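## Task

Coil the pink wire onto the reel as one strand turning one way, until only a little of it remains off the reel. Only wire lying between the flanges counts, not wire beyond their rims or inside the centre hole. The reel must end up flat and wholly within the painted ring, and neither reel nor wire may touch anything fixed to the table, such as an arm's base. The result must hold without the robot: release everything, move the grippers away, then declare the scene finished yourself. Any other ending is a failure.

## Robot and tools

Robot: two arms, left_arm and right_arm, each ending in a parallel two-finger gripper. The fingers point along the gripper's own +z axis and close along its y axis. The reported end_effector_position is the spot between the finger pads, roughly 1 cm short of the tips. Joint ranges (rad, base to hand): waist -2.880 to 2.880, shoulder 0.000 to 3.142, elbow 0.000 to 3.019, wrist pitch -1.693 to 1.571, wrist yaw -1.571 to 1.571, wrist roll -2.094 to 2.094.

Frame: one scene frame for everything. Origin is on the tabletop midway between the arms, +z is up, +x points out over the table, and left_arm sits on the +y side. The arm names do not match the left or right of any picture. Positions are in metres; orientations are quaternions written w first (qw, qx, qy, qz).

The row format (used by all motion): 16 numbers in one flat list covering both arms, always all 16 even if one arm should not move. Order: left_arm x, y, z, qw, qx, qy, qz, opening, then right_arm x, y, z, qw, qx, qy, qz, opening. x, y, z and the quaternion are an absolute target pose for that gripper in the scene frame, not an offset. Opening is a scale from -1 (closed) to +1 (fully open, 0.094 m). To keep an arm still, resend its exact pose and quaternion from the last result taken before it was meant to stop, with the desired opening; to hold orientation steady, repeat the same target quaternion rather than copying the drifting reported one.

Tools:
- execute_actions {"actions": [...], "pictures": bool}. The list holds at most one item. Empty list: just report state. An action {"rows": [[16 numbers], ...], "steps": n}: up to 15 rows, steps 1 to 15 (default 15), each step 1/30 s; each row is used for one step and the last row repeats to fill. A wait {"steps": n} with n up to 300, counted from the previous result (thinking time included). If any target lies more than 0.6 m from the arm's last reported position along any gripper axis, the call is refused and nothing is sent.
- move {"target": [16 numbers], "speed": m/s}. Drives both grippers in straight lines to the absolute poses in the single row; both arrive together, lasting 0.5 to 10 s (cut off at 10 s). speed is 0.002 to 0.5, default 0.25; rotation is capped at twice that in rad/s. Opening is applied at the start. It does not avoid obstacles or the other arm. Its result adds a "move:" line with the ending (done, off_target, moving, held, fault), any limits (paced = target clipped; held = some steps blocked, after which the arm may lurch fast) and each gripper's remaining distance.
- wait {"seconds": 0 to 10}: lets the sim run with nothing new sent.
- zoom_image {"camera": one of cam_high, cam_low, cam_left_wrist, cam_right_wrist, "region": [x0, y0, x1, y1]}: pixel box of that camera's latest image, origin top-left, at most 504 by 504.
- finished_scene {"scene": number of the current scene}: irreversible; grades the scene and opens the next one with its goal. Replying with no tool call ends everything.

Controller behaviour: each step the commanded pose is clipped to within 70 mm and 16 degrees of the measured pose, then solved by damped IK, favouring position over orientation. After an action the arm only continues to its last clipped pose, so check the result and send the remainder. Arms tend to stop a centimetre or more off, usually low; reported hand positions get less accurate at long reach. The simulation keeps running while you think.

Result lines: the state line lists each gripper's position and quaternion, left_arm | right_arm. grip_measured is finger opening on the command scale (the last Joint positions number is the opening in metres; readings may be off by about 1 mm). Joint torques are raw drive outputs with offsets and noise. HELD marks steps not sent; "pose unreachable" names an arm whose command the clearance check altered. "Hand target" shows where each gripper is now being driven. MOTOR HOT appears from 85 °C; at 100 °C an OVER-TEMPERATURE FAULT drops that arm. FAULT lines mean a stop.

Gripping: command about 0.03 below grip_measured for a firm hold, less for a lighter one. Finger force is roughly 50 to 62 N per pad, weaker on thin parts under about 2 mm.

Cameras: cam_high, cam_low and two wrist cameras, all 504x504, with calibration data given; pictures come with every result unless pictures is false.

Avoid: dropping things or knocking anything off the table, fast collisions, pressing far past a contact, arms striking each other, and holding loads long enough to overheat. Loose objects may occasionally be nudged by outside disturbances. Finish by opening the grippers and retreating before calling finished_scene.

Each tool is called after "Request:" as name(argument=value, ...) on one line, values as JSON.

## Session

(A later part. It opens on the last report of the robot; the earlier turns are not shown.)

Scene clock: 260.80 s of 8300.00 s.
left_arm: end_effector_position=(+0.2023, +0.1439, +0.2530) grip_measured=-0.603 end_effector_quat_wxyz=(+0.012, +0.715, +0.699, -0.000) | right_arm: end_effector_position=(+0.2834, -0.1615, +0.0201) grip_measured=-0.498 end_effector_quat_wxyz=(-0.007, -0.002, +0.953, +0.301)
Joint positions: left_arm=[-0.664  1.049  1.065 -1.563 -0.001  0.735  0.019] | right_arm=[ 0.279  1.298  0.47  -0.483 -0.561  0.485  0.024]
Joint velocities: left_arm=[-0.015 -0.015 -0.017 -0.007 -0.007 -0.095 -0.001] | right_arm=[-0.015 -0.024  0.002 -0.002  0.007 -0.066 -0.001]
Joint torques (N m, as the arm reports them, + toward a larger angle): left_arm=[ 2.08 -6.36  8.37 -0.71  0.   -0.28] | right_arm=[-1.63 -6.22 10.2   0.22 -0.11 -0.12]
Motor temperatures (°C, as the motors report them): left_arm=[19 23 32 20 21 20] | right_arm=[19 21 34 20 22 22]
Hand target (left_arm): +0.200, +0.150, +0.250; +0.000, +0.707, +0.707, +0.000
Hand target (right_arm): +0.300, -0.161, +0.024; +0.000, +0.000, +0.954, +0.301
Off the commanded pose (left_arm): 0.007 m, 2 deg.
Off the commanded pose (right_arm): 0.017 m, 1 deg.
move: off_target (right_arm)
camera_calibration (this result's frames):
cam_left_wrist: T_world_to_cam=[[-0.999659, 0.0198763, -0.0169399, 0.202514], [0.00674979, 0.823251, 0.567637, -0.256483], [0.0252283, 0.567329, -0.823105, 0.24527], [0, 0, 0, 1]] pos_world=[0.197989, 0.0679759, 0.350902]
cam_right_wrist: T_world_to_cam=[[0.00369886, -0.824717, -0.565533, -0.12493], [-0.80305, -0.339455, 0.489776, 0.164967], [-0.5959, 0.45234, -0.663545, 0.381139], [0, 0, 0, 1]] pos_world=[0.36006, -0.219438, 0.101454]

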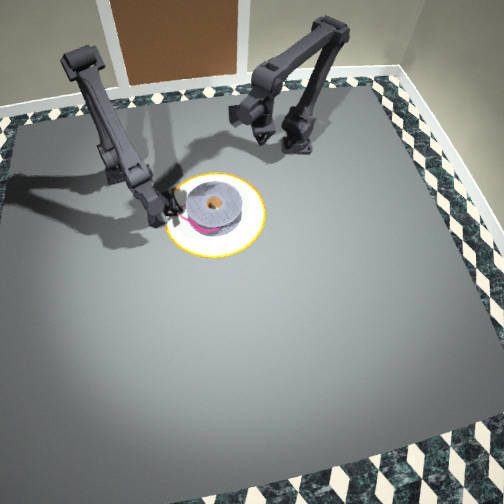

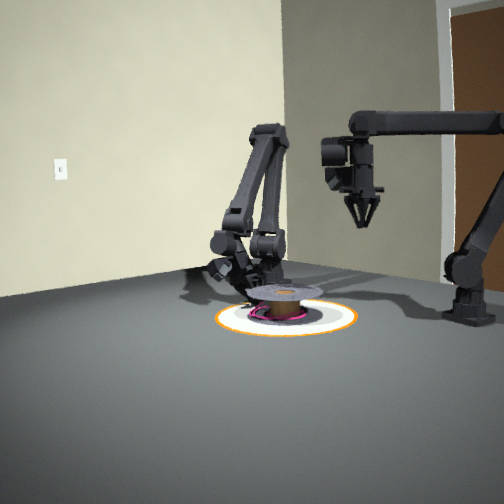

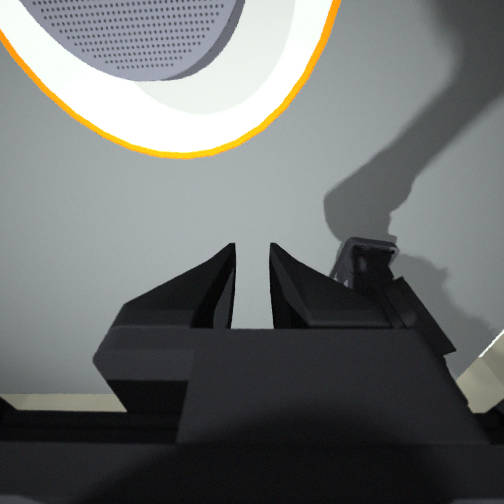

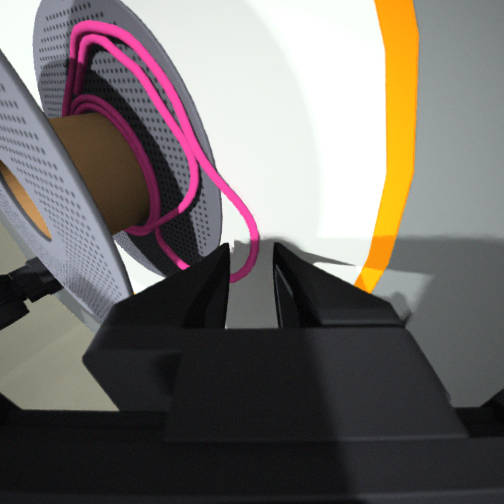

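Request:
move(target=[0.2,0.15,0.25,0,0.707,0.707,0,-0.6,0.308,-0.162,0.018,0,0,0.954,0.301,-0.75], speed=0.05)

Request:
move(target=[0.2,0.15,0.25,0,0.707,0.707,0,-0.6,0.308,-0.162,0.016,0,0,0.954,0.301,-1], speed=0.05)

Scene clock: 263.80 s of 8300.00 s.
left_arm: end_effector_position=(+0.2023, +0.1439, +0.2530) grip_measured=-0.603 end_effector_quat_wxyz=(+0.012, +0.715, +0.699, -0.000) | right_arm: end_effector_position=(+0.2890, -0.1624, +0.0167) grip_measured=-0.748 end_effector_quat_wxyz=(-0.011, -0.003, +0.953, +0.303)
Joint positions: left_arm=[-0.664  1.049  1.065 -1.563 -0.001  0.735  0.019] | right_arm=[ 0.264  1.33   0.485 -0.483 -0.571  0.465  0.012]
Joint velocities: left_arm=[-0.015 -0.005  0.007 -0.007 -0.007  0.022  0.   ] | right_arm=[-0.015  0.015 -0.002 -0.007  0.022  0.007  0.   ]
Joint torques (N m, as the arm reports them, + toward a larger angle): left_arm=[ 2.07 -6.37  8.39 -0.71  0.01 -0.28] | right_arm=[-1.85 -6.3   9.93  0.7   0.12 -0.12]
Motor temperatures (°C, as the motors report them): left_arm=[19 23 32 20 21 20] | right_arm=[19 21 34 20 22 22]
Hand target (left_arm): +0.200, +0.150, +0.250; +0.000, +0.707, +0.707, +0.000
Hand target (right_arm): +0.307, -0.163, +0.019; +0.000, +0.000, +0.954, +0.301
Off the commanded pose (left_arm): 0.007 m, 2 deg.
Off the commanded pose (right_arm): 0.019 m, 1 deg.
move: off_target (right_arm)
camera_calibration (this result's frames):
cam_left_wrist: T_world_to_cam=[[-0.999659, 0.0198763, -0.0169399, 0.202514], [0.00674979, 0.823251, 0.567637, -0.256483], [0.0252283, 0.567329, -0.823105, 0.24527], [0, 0, 0, 1]] pos_world=[0.197989, 0.0679759, 0.350902]
cam_right_wrist: T_world_to_cam=[[0.00266134, -0.822944, -0.568116, -0.127004], [-0.797664, -0.344378, 0.495112, 0.168383], [-0.603096, 0.451848, -0.65735, 0.384528], [0, 0, 0, 1]] pos_world=[0.366559, -0.220278, 0.0972482]

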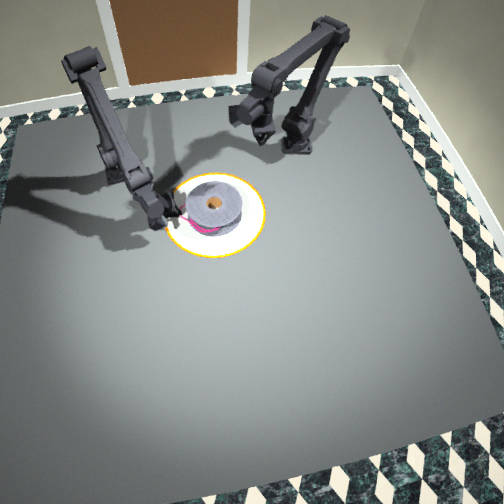

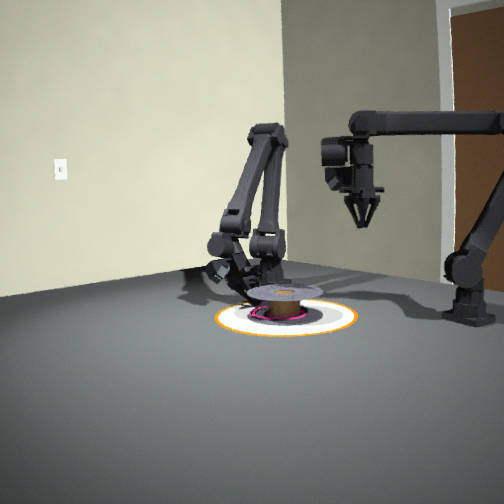

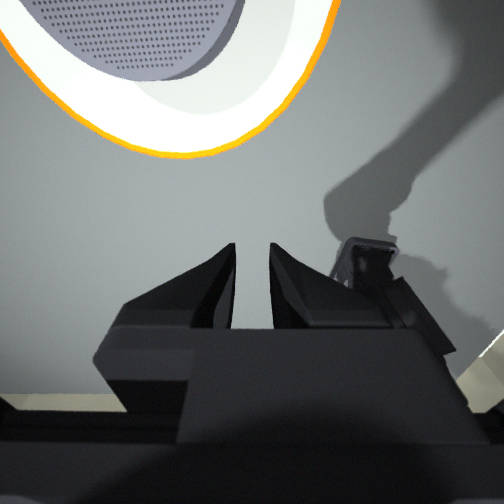

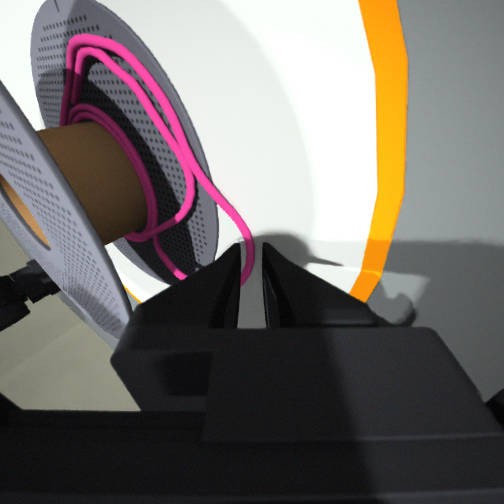

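Scene clock: 264.50 s of 8300.00 s.
left_arm: end_effector_position=(+0.2023, +0.1439, +0.2530) grip_measured=-0.603 end_effector_quat_wxyz=(+0.012, +0.715, +0.699, -0.000) | right_arm: end_effector_position=(+0.2890, -0.1638, +0.0142) grip_measured=-0.995 end_effector_quat_wxyz=(-0.013, -0.000, +0.954, +0.300)
Joint positions: left_arm=[-0.664  1.049  1.065 -1.563 -0.001  0.735  0.019] | right_arm=[ 0.262  1.337  0.485 -0.483 -0.568  0.464  0.   ]
Joint velocities: left_arm=[-0.005 -0.005 -0.007  0.002 -0.037  0.007 -0.   ] | right_arm=[-0.005  0.005 -0.002  0.012 -0.007 -0.022 -0.   ]
Joint torques (N m, as the arm reports them, + toward a larger angle): left_arm=[ 2.09 -6.37  8.37 -0.72  0.01 -0.28] | right_arm=[-1.63 -6.41  9.64  0.98  0.   -0.15]
Motor temperatures (°C, as the motors report them): left_arm=[19 23 32 20 21 20] | right_arm=[19 21 34 20 22 22]
Hand target (left_arm): +0.200, +0.150, +0.250; +0.000, +0.707, +0.707, +0.000
Hand target (right_arm): +0.307, -0.163, +0.017; +0.000, -0.000, +0.954, +0.301
Off the commanded pose (left_arm): 0.007 m, 2 deg.
Off the commanded pose (right_arm): 0.019 m, 2 deg.
move: off_target (right_arm)
camera_calibration (this result's frames):
cam_left_wrist: T_world_to_cam=[[-0.999659, 0.0198763, -0.0169399, 0.202514], [0.00674979, 0.823251, 0.567637, -0.256483], [0.0252283, 0.567329, -0.823105, 0.24527], [0, 0, 0, 1]] pos_world=[0.197989, 0.0679759, 0.350902]
cam_right_wrist: T_world_to_cam=[[-0.00269941, -0.826343, -0.563161, -0.128645], [-0.795997, -0.339105, 0.501394, 0.169397], [-0.605294, 0.449628, -0.656852, 0.383816], [0, 0, 0, 1]] pos_world=[0.366814, -0.221436, 0.0947281]

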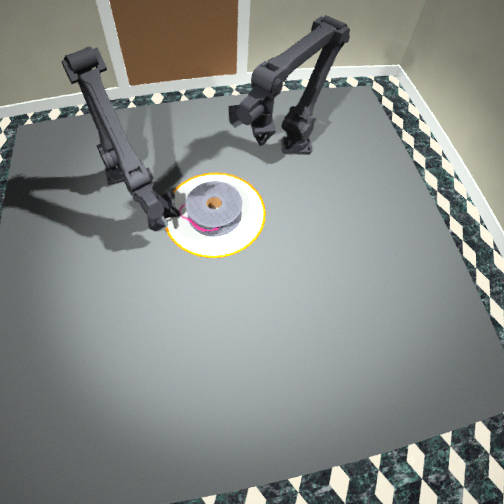

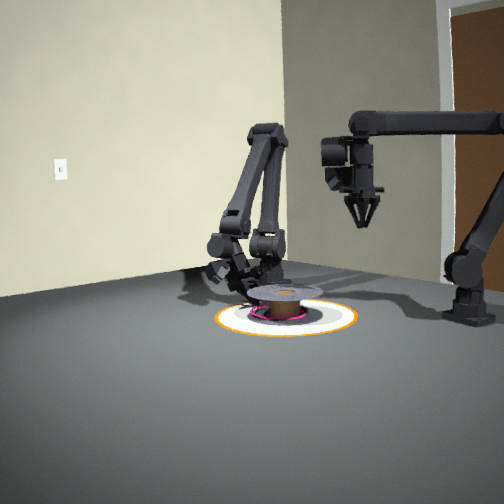

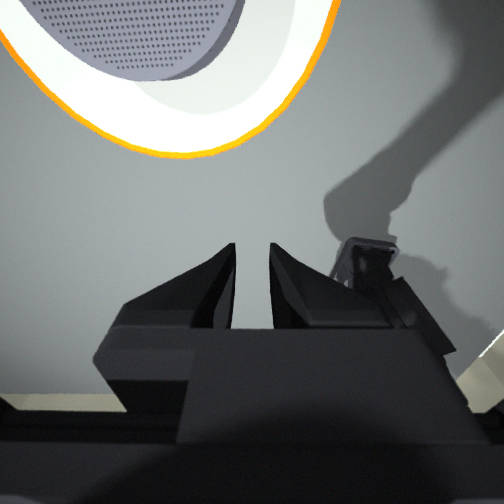

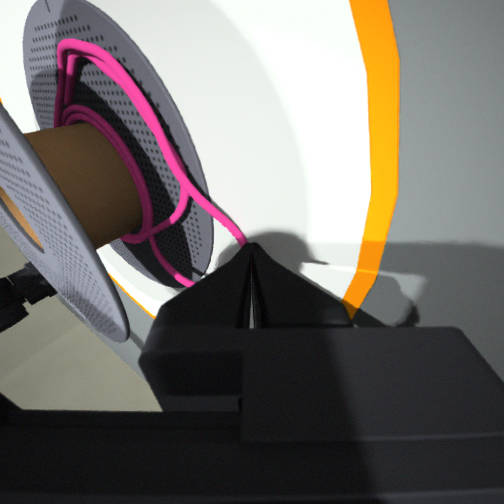

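Request:
move(target=[0.2,0.15,0.25,0,0.707,0.707,0,-0.6,0.305,-0.155,0.05,0,0,0.994,0.105,-0.65], speed=0.1)

Request:
move(target=[0.2,0.15,0.25,0,0.707,0.707,0,-0.6,0.292,-0.155,0.008,0,0,0.994,0.105,-0.65], speed=0.05)

Scene clock: 269.23 s of 8300.00 s.
left_arm: end_effector_position=(+0.2023, +0.1439, +0.2530) grip_measured=-0.603 end_effector_quat_wxyz=(+0.012, +0.715, +0.699, -0.000) | right_arm: end_effector_position=(+0.2920, -0.1685, +0.0380) grip_measured=-0.652 end_effector_quat_wxyz=(-0.012, +0.002, +0.995, +0.099)
Joint positions: left_arm=[-0.664  1.049  1.065 -1.563 -0.001  0.735  0.019] | right_arm=[ 0.443  1.312  0.653 -0.822 -0.18   0.59   0.016]
Joint velocities: left_arm=[-0.015 -0.015 -0.002 -0.002 -0.051 -0.007 -0.   ] | right_arm=[-0.015 -0.005  0.012 -0.002  0.007  0.022 -0.002]
Joint torques (N m, as the arm reports them, + toward a larger angle): left_arm=[ 2.02 -6.38  8.38 -0.72  0.01 -0.28] | right_arm=[ 1.26 -8.69 11.8  -0.25  0.08  0.12]
Motor temperatures (°C, as the motors report them): left_arm=[19 23 32 20 21 20] | right_arm=[19 21 35 20 22 22]
Hand target (left_arm): +0.200, +0.150, +0.250; +0.000, +0.707, +0.707, +0.000
Hand target (right_arm): +0.304, -0.156, +0.050; -0.002, -0.000, +0.994, +0.105
Off the commanded pose (left_arm): 0.007 m, 2 deg.
Off the commanded pose (right_arm): 0.022 m, 2 deg.
move: off_target (right_arm)
camera_calibration (this result's frames):
cam_left_wrist: T_world_to_cam=[[-0.999659, 0.0198763, -0.0169399, 0.202514], [0.00674979, 0.823251, 0.567637, -0.256483], [0.0252283, 0.567329, -0.823105, 0.24527], [0, 0, 0, 1]] pos_world=[0.197989, 0.0679759, 0.350902]
cam_right_wrist: T_world_to_cam=[[-0.00274076, -0.982438, -0.186568, -0.159715], [-0.797035, -0.110528, 0.593732, 0.193623], [-0.603926, 0.150329, -0.782735, 0.357289], [0, 0, 0, 1]] pos_world=[0.369663, -0.18922, 0.134904]

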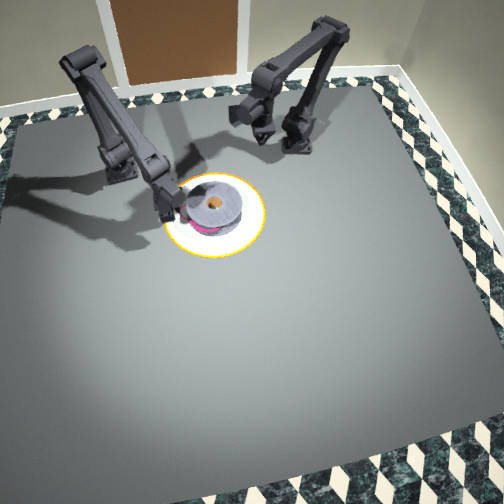

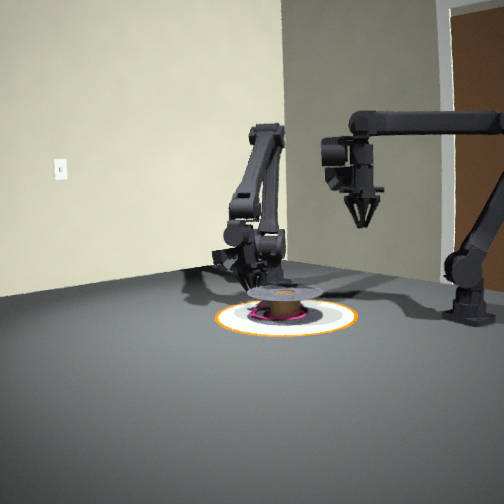

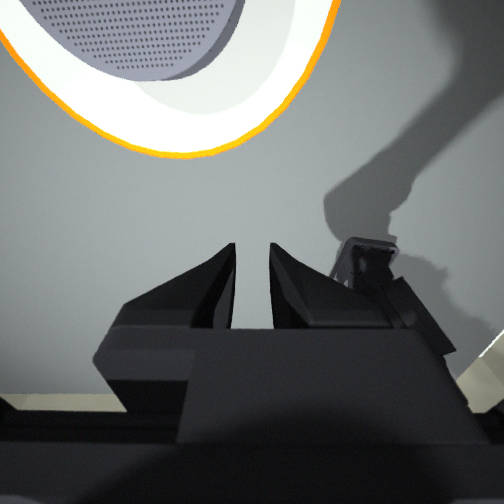

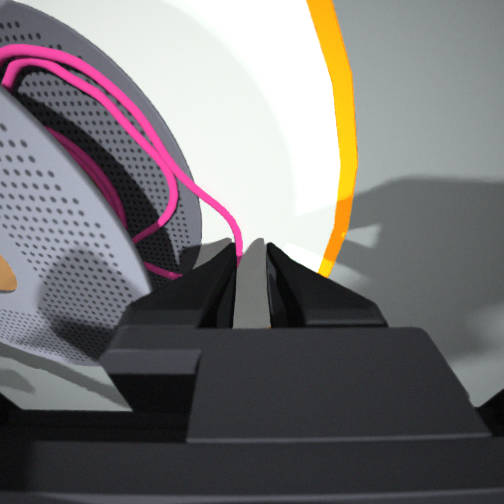

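Scene clock: 270.20 s of 8300.00 s.
left_arm: end_effector_position=(+0.2023, +0.1439, +0.2530) grip_measured=-0.603 end_effector_quat_wxyz=(+0.012, +0.715, +0.699, -0.000) | right_arm: end_effector_position=(+0.2974, -0.1569, +0.0156) grip_measured=-0.652 end_effector_quat_wxyz=(+0.004, +0.001, +0.994, +0.108)
Joint positions: left_arm=[-0.664  1.049  1.065 -1.563 -0.001  0.735  0.019] | right_arm=[ 0.467  1.37   0.627 -0.697 -0.174  0.615  0.016]
Joint velocities: left_arm=[ 0.005  0.005 -0.007 -0.002 -0.051 -0.007  0.001] | right_arm=[-0.015  0.005 -0.002 -0.022  0.022 -0.066 -0.   ]
Joint torques (N m, as the arm reports them, + toward a larger angle): left_arm=[ 2.07 -6.36  8.38 -0.7   0.   -0.27] | right_arm=[ 1.3  -8.17  6.32  0.95  0.1   0.13]
Motor temperatures (°C, as the motors report them): left_arm=[19 23 32 20 21 20] | right_arm=[19 21 34 20 22 22]
Hand target (left_arm): +0.200, +0.150, +0.250; +0.000, +0.707, +0.707, +0.000
Hand target (right_arm): +0.292, -0.155, +0.008; -0.000, -0.000, +0.994, +0.105
Off the commanded pose (left_arm): 0.007 m, 2 deg.
Off the commanded pose (right_arm): 0.009 m, 1 deg.
move: done
camera_calibration (this result's frames):
cam_left_wrist: T_world_to_cam=[[-0.999659, 0.0198763, -0.0169399, 0.202514], [0.00674979, 0.823251, 0.567637, -0.256483], [0.0252283, 0.567329, -0.823105, 0.24527], [0, 0, 0, 1]] pos_world=[0.197989, 0.0679759, 0.350902]
cam_right_wrist: T_world_to_cam=[[0.00285386, -0.978838, -0.204618, -0.15325], [-0.816211, -0.120499, 0.565048, 0.217038], [-0.577746, 0.165399, -0.799282, 0.336057], [0, 0, 0, 1]] pos_world=[0.371742, -0.179437, 0.11461]

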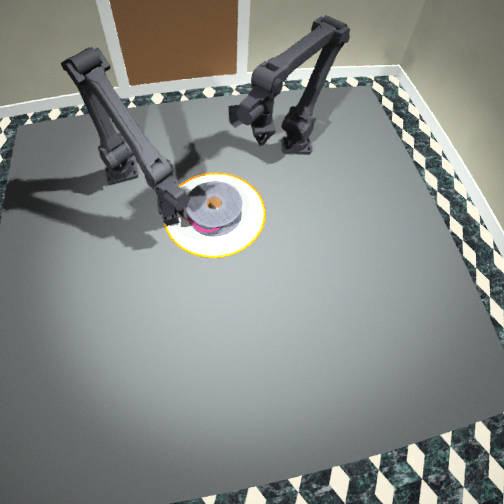

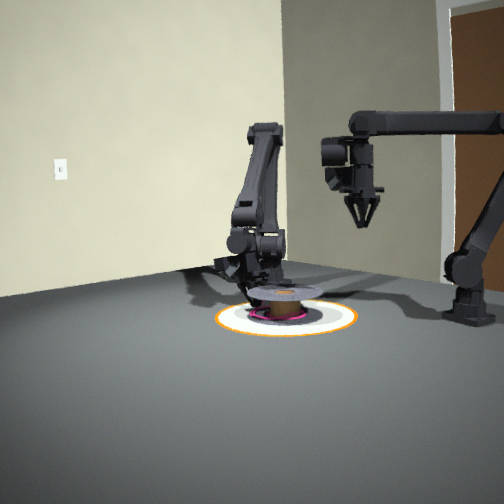

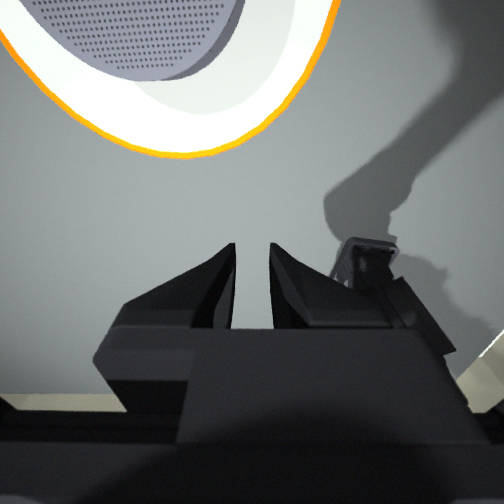

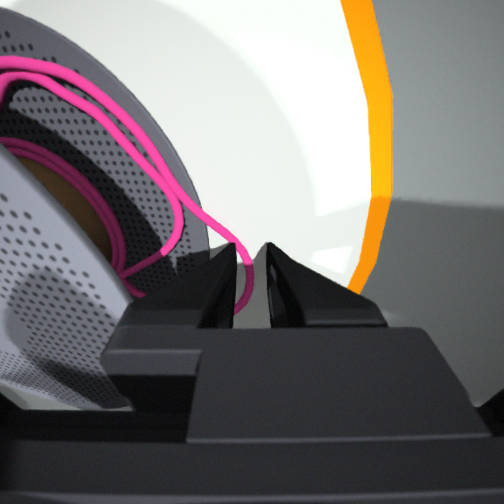

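Request:
move(target=[0.2,0.15,0.25,0,0.707,0.707,0,-0.6,0.288,-0.152,0.004,0,0,0.994,0.105,-0.65], speed=0.04)

Request:
move(target=[0.2,0.15,0.25,0,0.707,0.707,0,-0.6,0.288,-0.152,0.004,0,0,0.994,0.105,-1])

Scene clock: 273.30 s of 8300.00 s.
left_arm: end_effector_position=(+0.2023, +0.1439, +0.2530) grip_measured=-0.603 end_effector_quat_wxyz=(+0.012, +0.715, +0.699, -0.000) | right_arm: end_effector_position=(+0.2974, -0.1528, +0.0153) grip_measured=-0.652 end_effector_quat_wxyz=(+0.009, +0.003, +0.994, +0.110)
Joint positions: left_arm=[-0.664  1.049  1.065 -1.563 -0.001  0.735  0.019] | right_arm=[ 0.48   1.37   0.625 -0.681 -0.169  0.632  0.016]
Joint velocities: left_arm=[-0.005  0.005 -0.002  0.002 -0.066 -0.081 -0.   ] | right_arm=[-0.015 -0.024 -0.007  0.007  0.022 -0.081  0.   ]
Joint torques (N m, as the arm reports them, + toward a larger angle): left_arm=[ 2.04 -6.38  8.36 -0.71  0.   -0.28] | right_arm=[ 1.82 -8.12  5.62  0.98 -0.01  0.15]
Motor temperatures (°C, as the motors report them): left_arm=[19 23 32 20 21 20] | right_arm=[19 21 34 20 22 22]
Hand target (left_arm): +0.200, +0.150, +0.250; +0.000, +0.707, +0.707, +0.000
Hand target (right_arm): +0.288, -0.152, +0.004; -0.000, +0.000, +0.994, +0.105
Off the commanded pose (left_arm): 0.007 m, 2 deg.
Off the commanded pose (right_arm): 0.015 m, 1 deg.
move: off_target (right_arm)
camera_calibration (this result's frames):
cam_left_wrist: T_world_to_cam=[[-0.999659, 0.0198763, -0.0169399, 0.202514], [0.00674979, 0.823251, 0.567637, -0.256483], [0.0252283, 0.567329, -0.823105, 0.24527], [0, 0, 0, 1]] pos_world=[0.197989, 0.0679759, 0.350902]
cam_right_wrist: T_world_to_cam=[[0.000953933, -0.977993, -0.208636, -0.148522], [-0.822293, -0.119494, 0.556376, 0.219791], [-0.569063, 0.171029, -0.804311, 0.333577], [0, 0, 0, 1]] pos_world=[0.3707, -0.176041, 0.115027]

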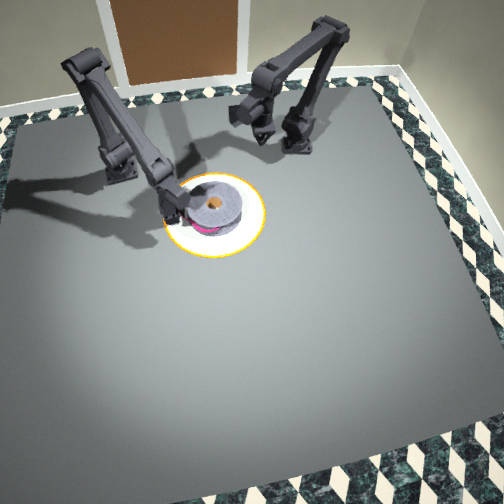

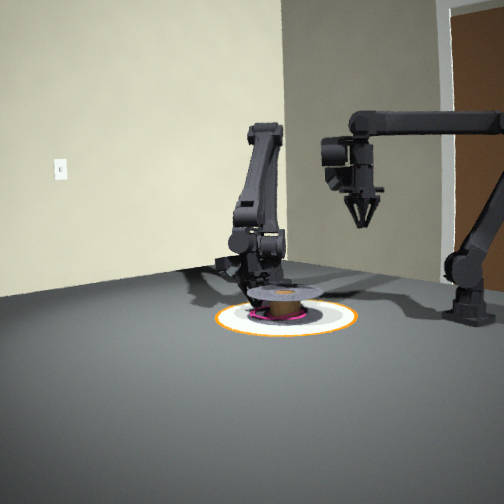

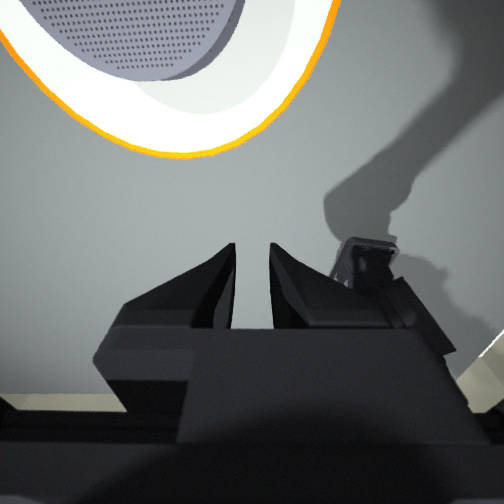

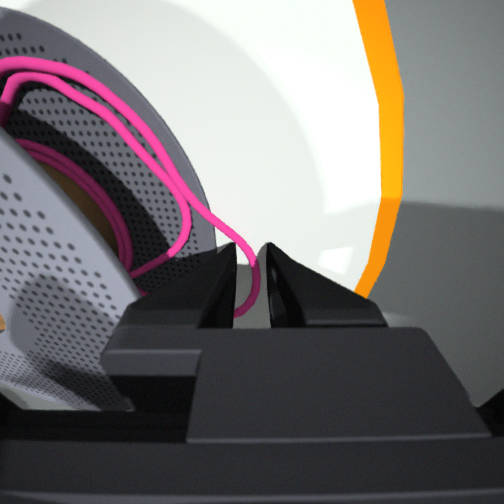

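Scene clock: 274.00 s of 8300.00 s.
left_arm: end_effector_position=(+0.2023, +0.1439, +0.2530) grip_measured=-0.603 end_effector_quat_wxyz=(+0.012, +0.715, +0.699, -0.000) | right_arm: end_effector_position=(+0.2972, -0.1519, +0.0154) grip_measured=-0.978 end_effector_quat_wxyz=(+0.009, +0.002, +0.994, +0.112)
Joint positions: left_arm=[-0.664  1.049  1.065 -1.563 -0.001  0.735  0.019] | right_arm=[ 0.481  1.37   0.625 -0.68  -0.172  0.632  0.001]
Joint velocities: left_arm=[ 0.015 -0.005  0.017  0.002 -0.081  0.037  0.   ] | right_arm=[ 0.015 -0.015  0.002  0.017 -0.066  0.007  0.002]
Joint torques (N m, as the arm reports them, + toward a larger angle): left_arm=[ 2.03 -6.35  8.38 -0.71  0.01 -0.28] | right_arm=[ 1.47 -8.13  5.63  0.98  0.08  0.15]
Motor temperatures (°C, as the motors report them): left_arm=[19 23 32 20 21 20] | right_arm=[19 21 34 20 22 22]
Hand target (left_arm): +0.200, +0.150, +0.250; +0.000, +0.707, +0.707, +0.000
Hand target (right_arm): +0.288, -0.152, +0.004; -0.000, +0.000, +0.994, +0.105
Off the commanded pose (left_arm): 0.007 m, 2 deg.
Off the commanded pose (right_arm): 0.015 m, 1 deg.
move: off_target (right_arm)
camera_calibration (this result's frames):
cam_left_wrist: T_world_to_cam=[[-0.999659, 0.0198763, -0.0169399, 0.202514], [0.00674979, 0.823251, 0.567637, -0.256483], [0.0252283, 0.567329, -0.823105, 0.24527], [0, 0, 0, 1]] pos_world=[0.197989, 0.0679759, 0.350902]
cam_right_wrist: T_world_to_cam=[[0.00200299, -0.977417, -0.211312, -0.147886], [-0.82208, -0.121924, 0.556164, 0.219248], [-0.569368, 0.172602, -0.803759, 0.333756], [0, 0, 0, 1]] pos_world=[0.370565, -0.175421, 0.115072]

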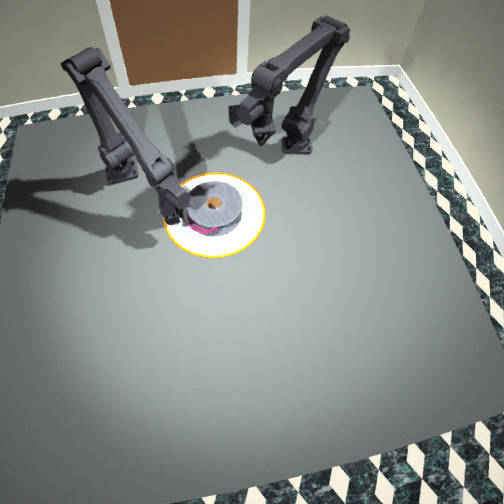

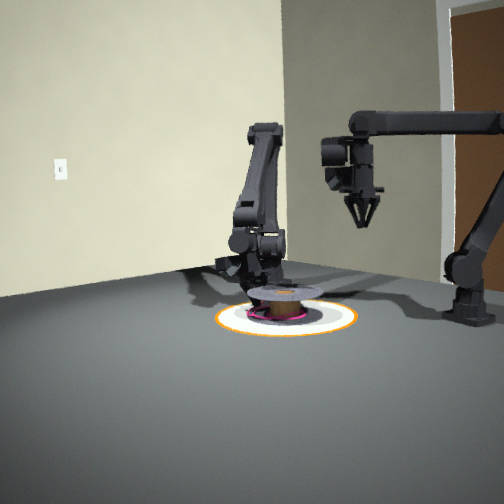

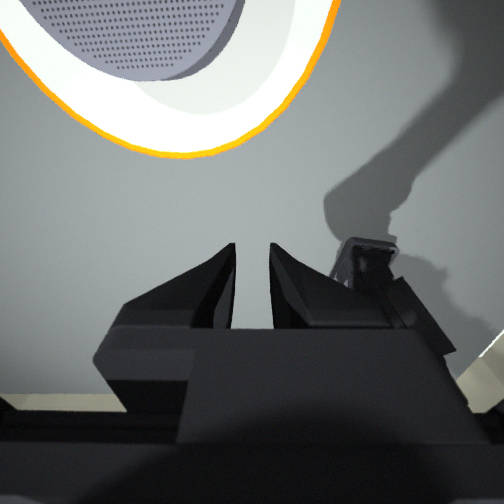

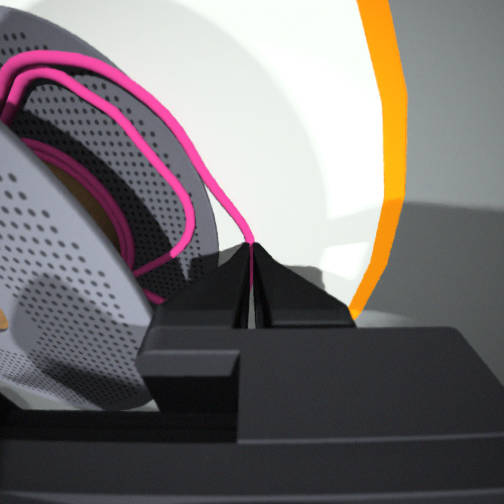

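Request:
move(target=[0.2,0.15,0.25,0,0.707,0.707,0,-0.6,0.245,-0.145,0.038,0,0,0.94,0.342,-1], speed=0.07)

Request:
move(target=[0.2,0.15,0.25,0,0.707,0.707,0,-0.6,0.24,-0.12,0.036,0.07,0.11,0.836,0.533,-1], speed=0.07)

Scene clock: 280.43 s of 8300.00 s.
left_arm: end_effector_position=(+0.2023, +0.1439, +0.2530) grip_measured=-0.603 end_effector_quat_wxyz=(+0.012, +0.715, +0.699, -0.000) | right_arm: end_effector_position=(+0.2419, -0.1417, +0.0362) grip_measured=-0.979 end_effector_quat_wxyz=(-0.008, -0.006, +0.942, +0.336)
Joint positions: left_arm=[-0.664  1.049  1.065 -1.563 -0.001  0.735  0.019] | right_arm=[ 0.39   1.151  0.382 -0.431 -0.591  0.626  0.001]
Joint velocities: left_arm=[ 0.024 -0.005 -0.002 -0.007  0.007  0.007  0.001] | right_arm=[-0.015 -0.005  0.002  0.012  0.007 -0.037 -0.001]
Joint torques (N m, as the arm reports them, + toward a larger angle): left_arm=[ 2.07 -6.37  8.38 -0.72  0.01 -0.28] | right_arm=[-1.51 -7.51  6.53  1.48 -0.35  0.  ]
Motor temperatures (°C, as the motors report them): left_arm=[19 23 32 20 21 20] | right_arm=[19 21 33 20 22 22]
Hand target (left_arm): +0.200, +0.150, +0.250; +0.000, +0.707, +0.707, +0.000
Hand target (right_arm): +0.245, -0.144, +0.038; +0.003, -0.001, +0.940, +0.342
Off the commanded pose (left_arm): 0.007 m, 2 deg.
Off the commanded pose (right_arm): 0.005 m, 1 deg.
move: done
camera_calibration (this result's frames):
cam_left_wrist: T_world_to_cam=[[-0.999659, 0.0198763, -0.0169399, 0.202514], [0.00674979, 0.823251, 0.567637, -0.256483], [0.0252283, 0.567329, -0.823105, 0.24527], [0, 0, 0, 1]] pos_world=[0.197989, 0.0679759, 0.350902]
cam_right_wrist: T_world_to_cam=[[0.00976521, -0.781473, -0.623863, -0.0926039], [-0.800413, -0.380069, 0.463558, 0.125024], [-0.599369, 0.494822, -0.629212, 0.363786], [0, 0, 0, 1]] pos_world=[0.319017, -0.204859, 0.11317]

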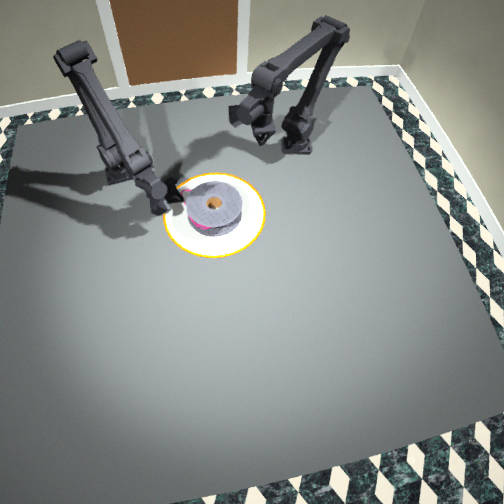

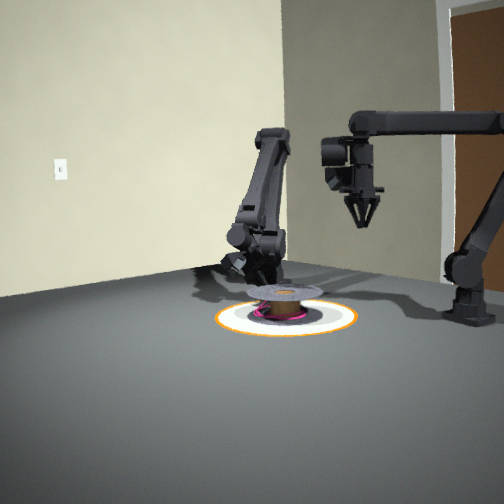

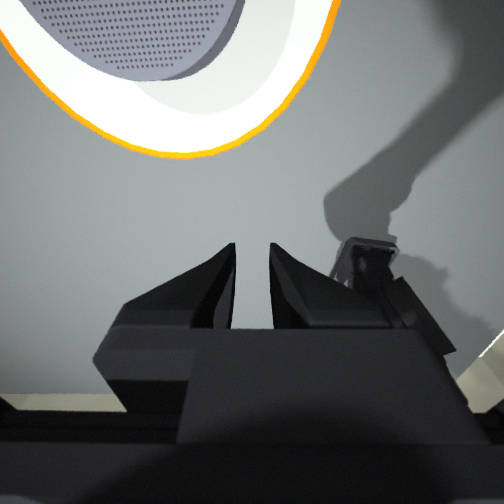

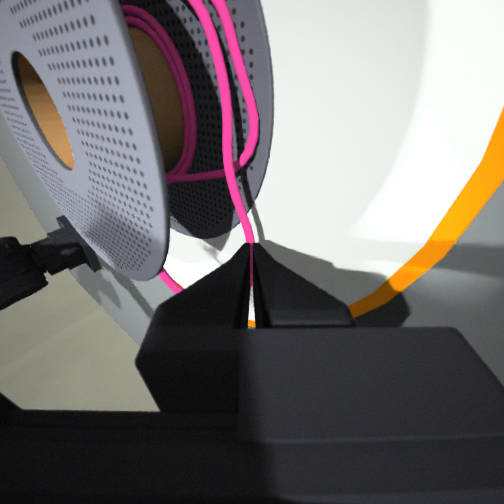

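Scene clock: 284.57 s of 8300.00 s.
left_arm: end_effector_position=(+0.2023, +0.1439, +0.2530) grip_measured=-0.603 end_effector_quat_wxyz=(+0.012, +0.715, +0.699, -0.000) | right_arm: end_effector_position=(+0.2461, -0.1218, +0.0368) grip_measured=-0.979 end_effector_quat_wxyz=(+0.078, +0.109, +0.838, +0.529)
Joint positions: left_arm=[-0.664  1.049  1.065 -1.563 -0.001  0.735  0.019] | right_arm=[ 0.404  1.354  0.091  0.686 -0.67   1.17   0.001]
Joint velocities: left_arm=[-0.015 -0.005  0.002  0.002 -0.007  0.007 -0.   ] | right_arm=[ 0.005 -0.005 -0.002  0.007  0.022 -0.037 -0.   ]
Joint torques (N m, as the arm reports them, + toward a larger angle): left_arm=[ 2.08 -6.36  8.38 -0.71  0.01 -0.27] | right_arm=[ 1.39 -4.8   3.57  2.34 -0.06  0.03]
Motor temperatures (°C, as the motors report them): left_arm=[19 23 32 20 21 20] | right_arm=[19 21 33 20 22 22]
Hand target (left_arm): +0.200, +0.150, +0.250; +0.000, +0.707, +0.707, +0.000
Hand target (right_arm): +0.240, -0.120, +0.035; +0.072, +0.108, +0.838, +0.530
Off the commanded pose (left_arm): 0.007 m, 2 deg.
Off the commanded pose (right_arm): 0.006 m, 1 deg.
move: done
camera_calibration (this result's frames):
cam_left_wrist: T_world_to_cam=[[-0.999659, 0.0198763, -0.0169399, 0.202514], [0.00674979, 0.823251, 0.567637, -0.256483], [0.0252283, 0.567329, -0.823105, 0.24527], [0, 0, 0, 1]] pos_world=[0.197989, 0.0679759, 0.350902]
cam_right_wrist: T_world_to_cam=[[-0.099098, -0.427253, -0.898685, 0.00337321], [-0.925706, -0.291718, 0.240766, 0.185467], [-0.365031, 0.855778, -0.366602, 0.333462], [0, 0, 0, 1]] pos_world=[0.293746, -0.229824, 0.0806252]

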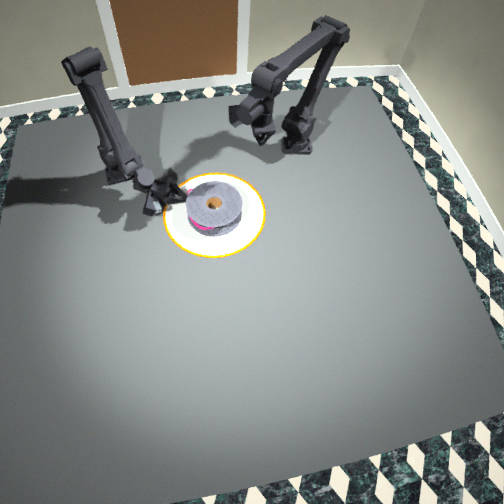

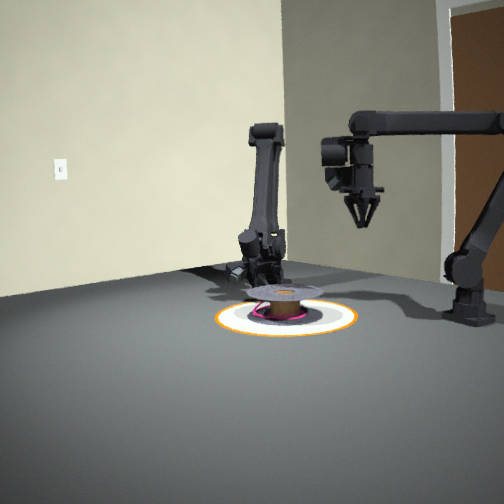

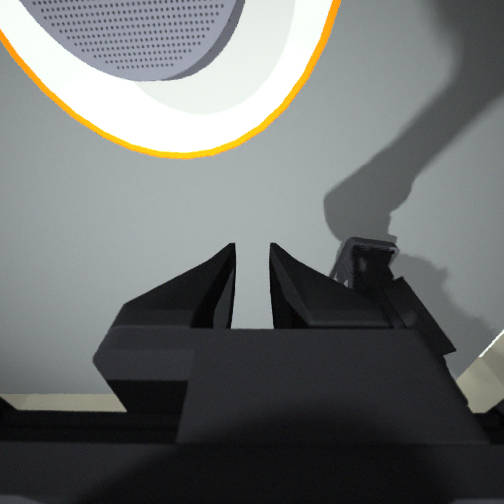

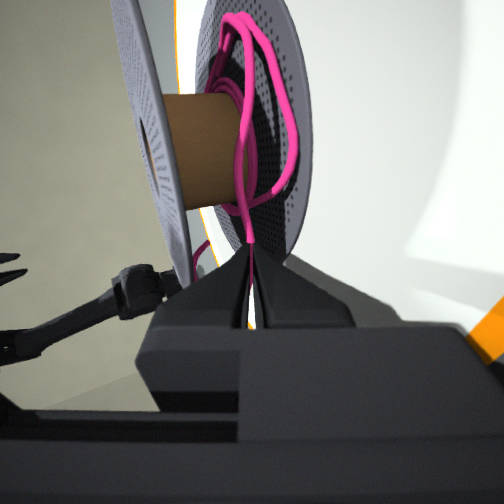

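Request:
move(target=[0.2,0.15,0.25,0,0.707,0.707,0,-0.6,0.24,-0.08,0.034,0.141,0.217,0.81,0.526,-1], speed=0.06)

Scene clock: 290.00 s of 8300.00 s.
left_arm: end_effector_position=(+0.2023, +0.1439, +0.2530) grip_measured=-0.603 end_effector_quat_wxyz=(+0.012, +0.715, +0.699, -0.000) | right_arm: end_effector_position=(+0.2420, -0.0849, +0.0314) grip_measured=-0.979 end_effector_quat_wxyz=(+0.144, +0.218, +0.815, +0.516)
Joint positions: left_arm=[-0.664  1.049  1.065 -1.563 -0.001  0.735  0.019] | right_arm=[ 0.763  1.493  0.082  0.969 -0.126  1.5    0.001]
Joint velocities: left_arm=[-0.005 -0.015 -0.007 -0.002  0.007  0.037  0.   ] | right_arm=[ 0.015 -0.005  0.002  0.027  0.022 -0.022  0.001]
Joint torques (N m, as the arm reports them, + toward a larger angle): left_arm=[ 2.05 -6.42  8.37 -0.72  0.01 -0.27] | right_arm=[ 1.28 -5.52  3.57  2.6   0.15  0.06]
Motor temperatures (°C, as the motors report them): left_arm=[19 23 32 20 21 20] | right_arm=[19 21 32 20 22 22]
Hand target (left_arm): +0.200, +0.150, +0.250; +0.000, +0.707, +0.707, +0.000
Hand target (right_arm): +0.240, -0.080, +0.033; +0.141, +0.217, +0.812, +0.524
Off the commanded pose (left_arm): 0.007 m, 2 deg.
Off the commanded pose (right_arm): 0.006 m, 1 deg.
After step 90, 0.03 s passed at rest.
move: done
camera_calibration (this result's frames):
cam_left_wrist: T_world_to_cam=[[-0.999659, 0.0198763, -0.0169399, 0.202514], [0.00674979, 0.823251, 0.567637, -0.256483], [0.0252283, 0.567329, -0.823105, 0.24527], [0, 0, 0, 1]] pos_world=[0.197989, 0.0679759, 0.350902]
cam_right_wrist: T_world_to_cam=[[-0.207888, -0.382225, -0.900382, 0.0440721], [-0.969072, -0.044656, 0.242705, 0.225129], [-0.132975, 0.92299, -0.36112, 0.247781], [0, 0, 0, 1]] pos_world=[0.260277, -0.2018, 0.0745202]

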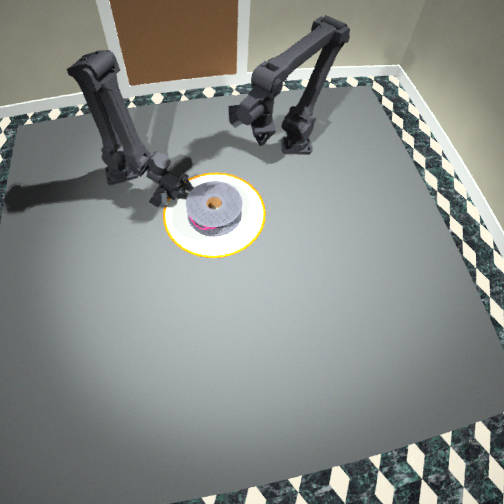

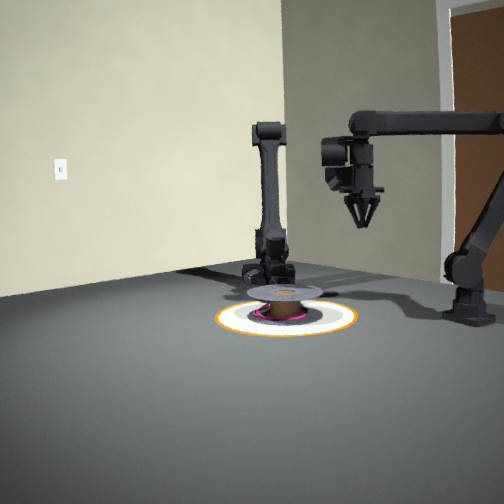

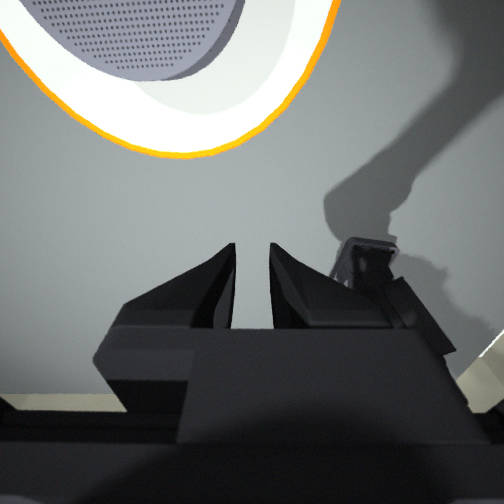

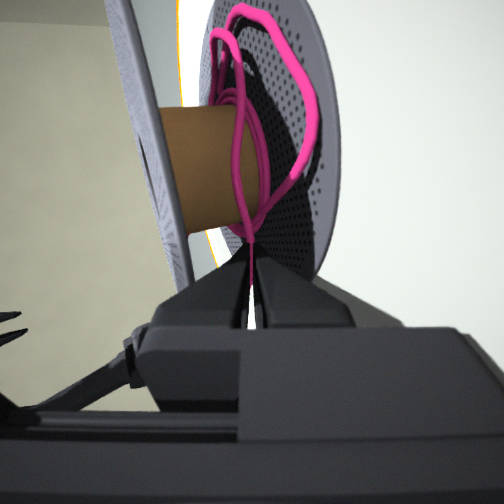

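Request:
move(target=[0.2,0.15,0.25,0,0.707,0.707,0,-0.6,0.232,-0.05,0.036,0.252,0.388,0.744,0.483,-1], speed=0.06)

Request:
zoom_image(camera="cam_low", region=[200,250,380,345])

Scene clock: 298.07 s of 8300.00 s.
left_arm: end_effector_position=(+0.2023, +0.1439, +0.2530) grip_measured=-0.603 end_effector_quat_wxyz=(+0.012, +0.715, +0.699, -0.000) | right_arm: end_effector_position=(+0.2337, -0.0627, +0.0351) grip_measured=-0.979 end_effector_quat_wxyz=(+0.257, +0.388, +0.746, +0.476)
Joint positions: left_arm=[-0.664  1.049  1.065 -1.563 -0.001  0.735  0.019] | right_arm=[1.17  1.494 0.185 0.769 0.634 1.896 0.001]
Joint velocities: left_arm=[ 0.015 -0.005 -0.012 -0.002  0.007  0.007 -0.   ] | right_arm=[-0.015 -0.024  0.002 -0.017 -0.051 -0.037  0.   ]
Joint torques (N m, as the arm reports them, + toward a larger angle): left_arm=[ 2.1  -6.38  8.37 -0.71  0.01 -0.28] | right_arm=[ 1.33 -6.37  6.42  1.13  0.38  0.08]
Motor temperatures (°C, as the motors report them): left_arm=[19 23 32 20 21 20] | right_arm=[19 21 31 20 22 22]
Hand target (left_arm): +0.200, +0.150, +0.250; +0.000, +0.707, +0.707, +0.000
Hand target (right_arm): +0.232, -0.050, +0.036; +0.251, +0.388, +0.745, +0.480
Off the commanded pose (left_arm): 0.007 m, 2 deg.
Off the commanded pose (right_arm): 0.013 m, 1 deg.
After step 90, 1.20 s passed at rest.
move: off_target (right_arm)
camera_calibration (this result's frames):
cam_left_wrist: T_world_to_cam=[[-0.999659, 0.0198763, -0.0169399, 0.202514], [0.00674979, 0.823251, 0.567637, -0.256483], [0.0252283, 0.567329, -0.823105, 0.24527], [0, 0, 0, 1]] pos_world=[0.197989, 0.0679759, 0.350902]
cam_right_wrist: T_world_to_cam=[[-0.339864, -0.254246, -0.905456, 0.0932369], [-0.899109, 0.370229, 0.233524, 0.227161], [0.275854, 0.89347, -0.354422, 0.129853], [0, 0, 0, 1]] pos_world=[0.20011, -0.176416, 0.0773971]

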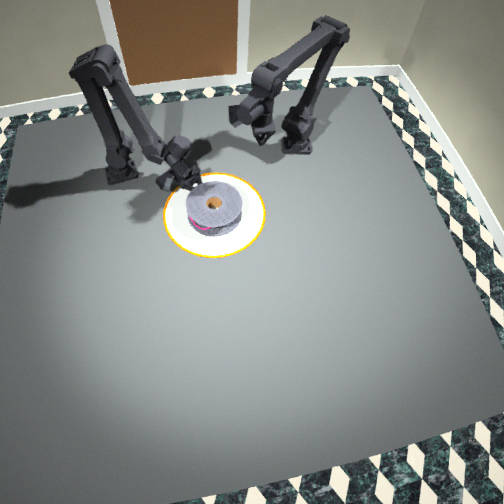

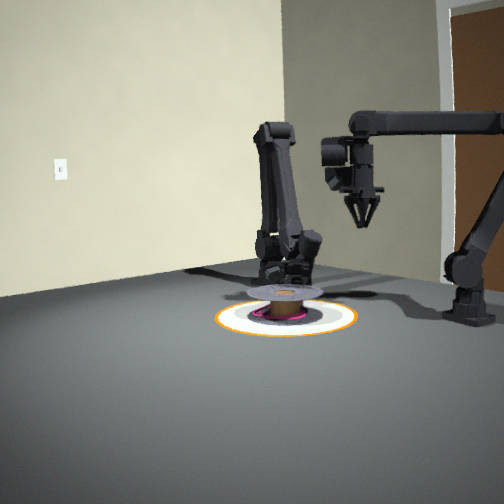

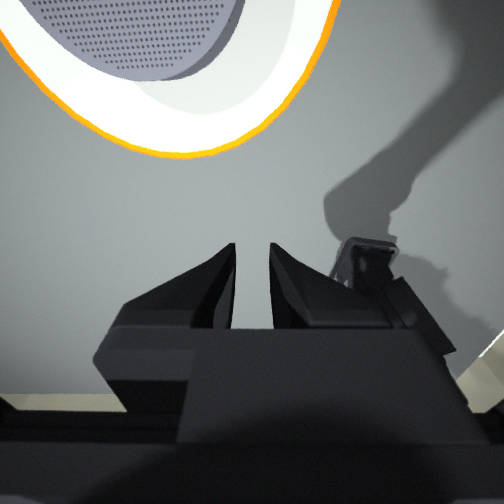

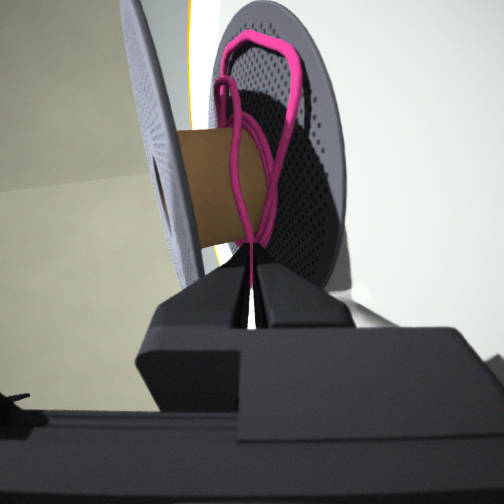

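Region (200, 250, 380, 345) of cam_low's 504x504 image, scaled by 2.800, with more detail than that image has; it fills the top 266 rows of this view, and the rest is white.

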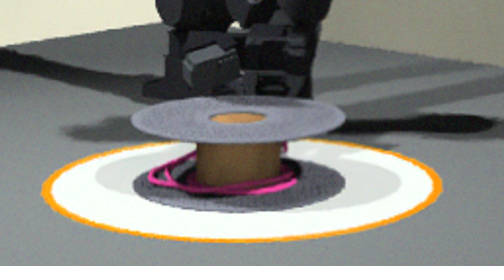

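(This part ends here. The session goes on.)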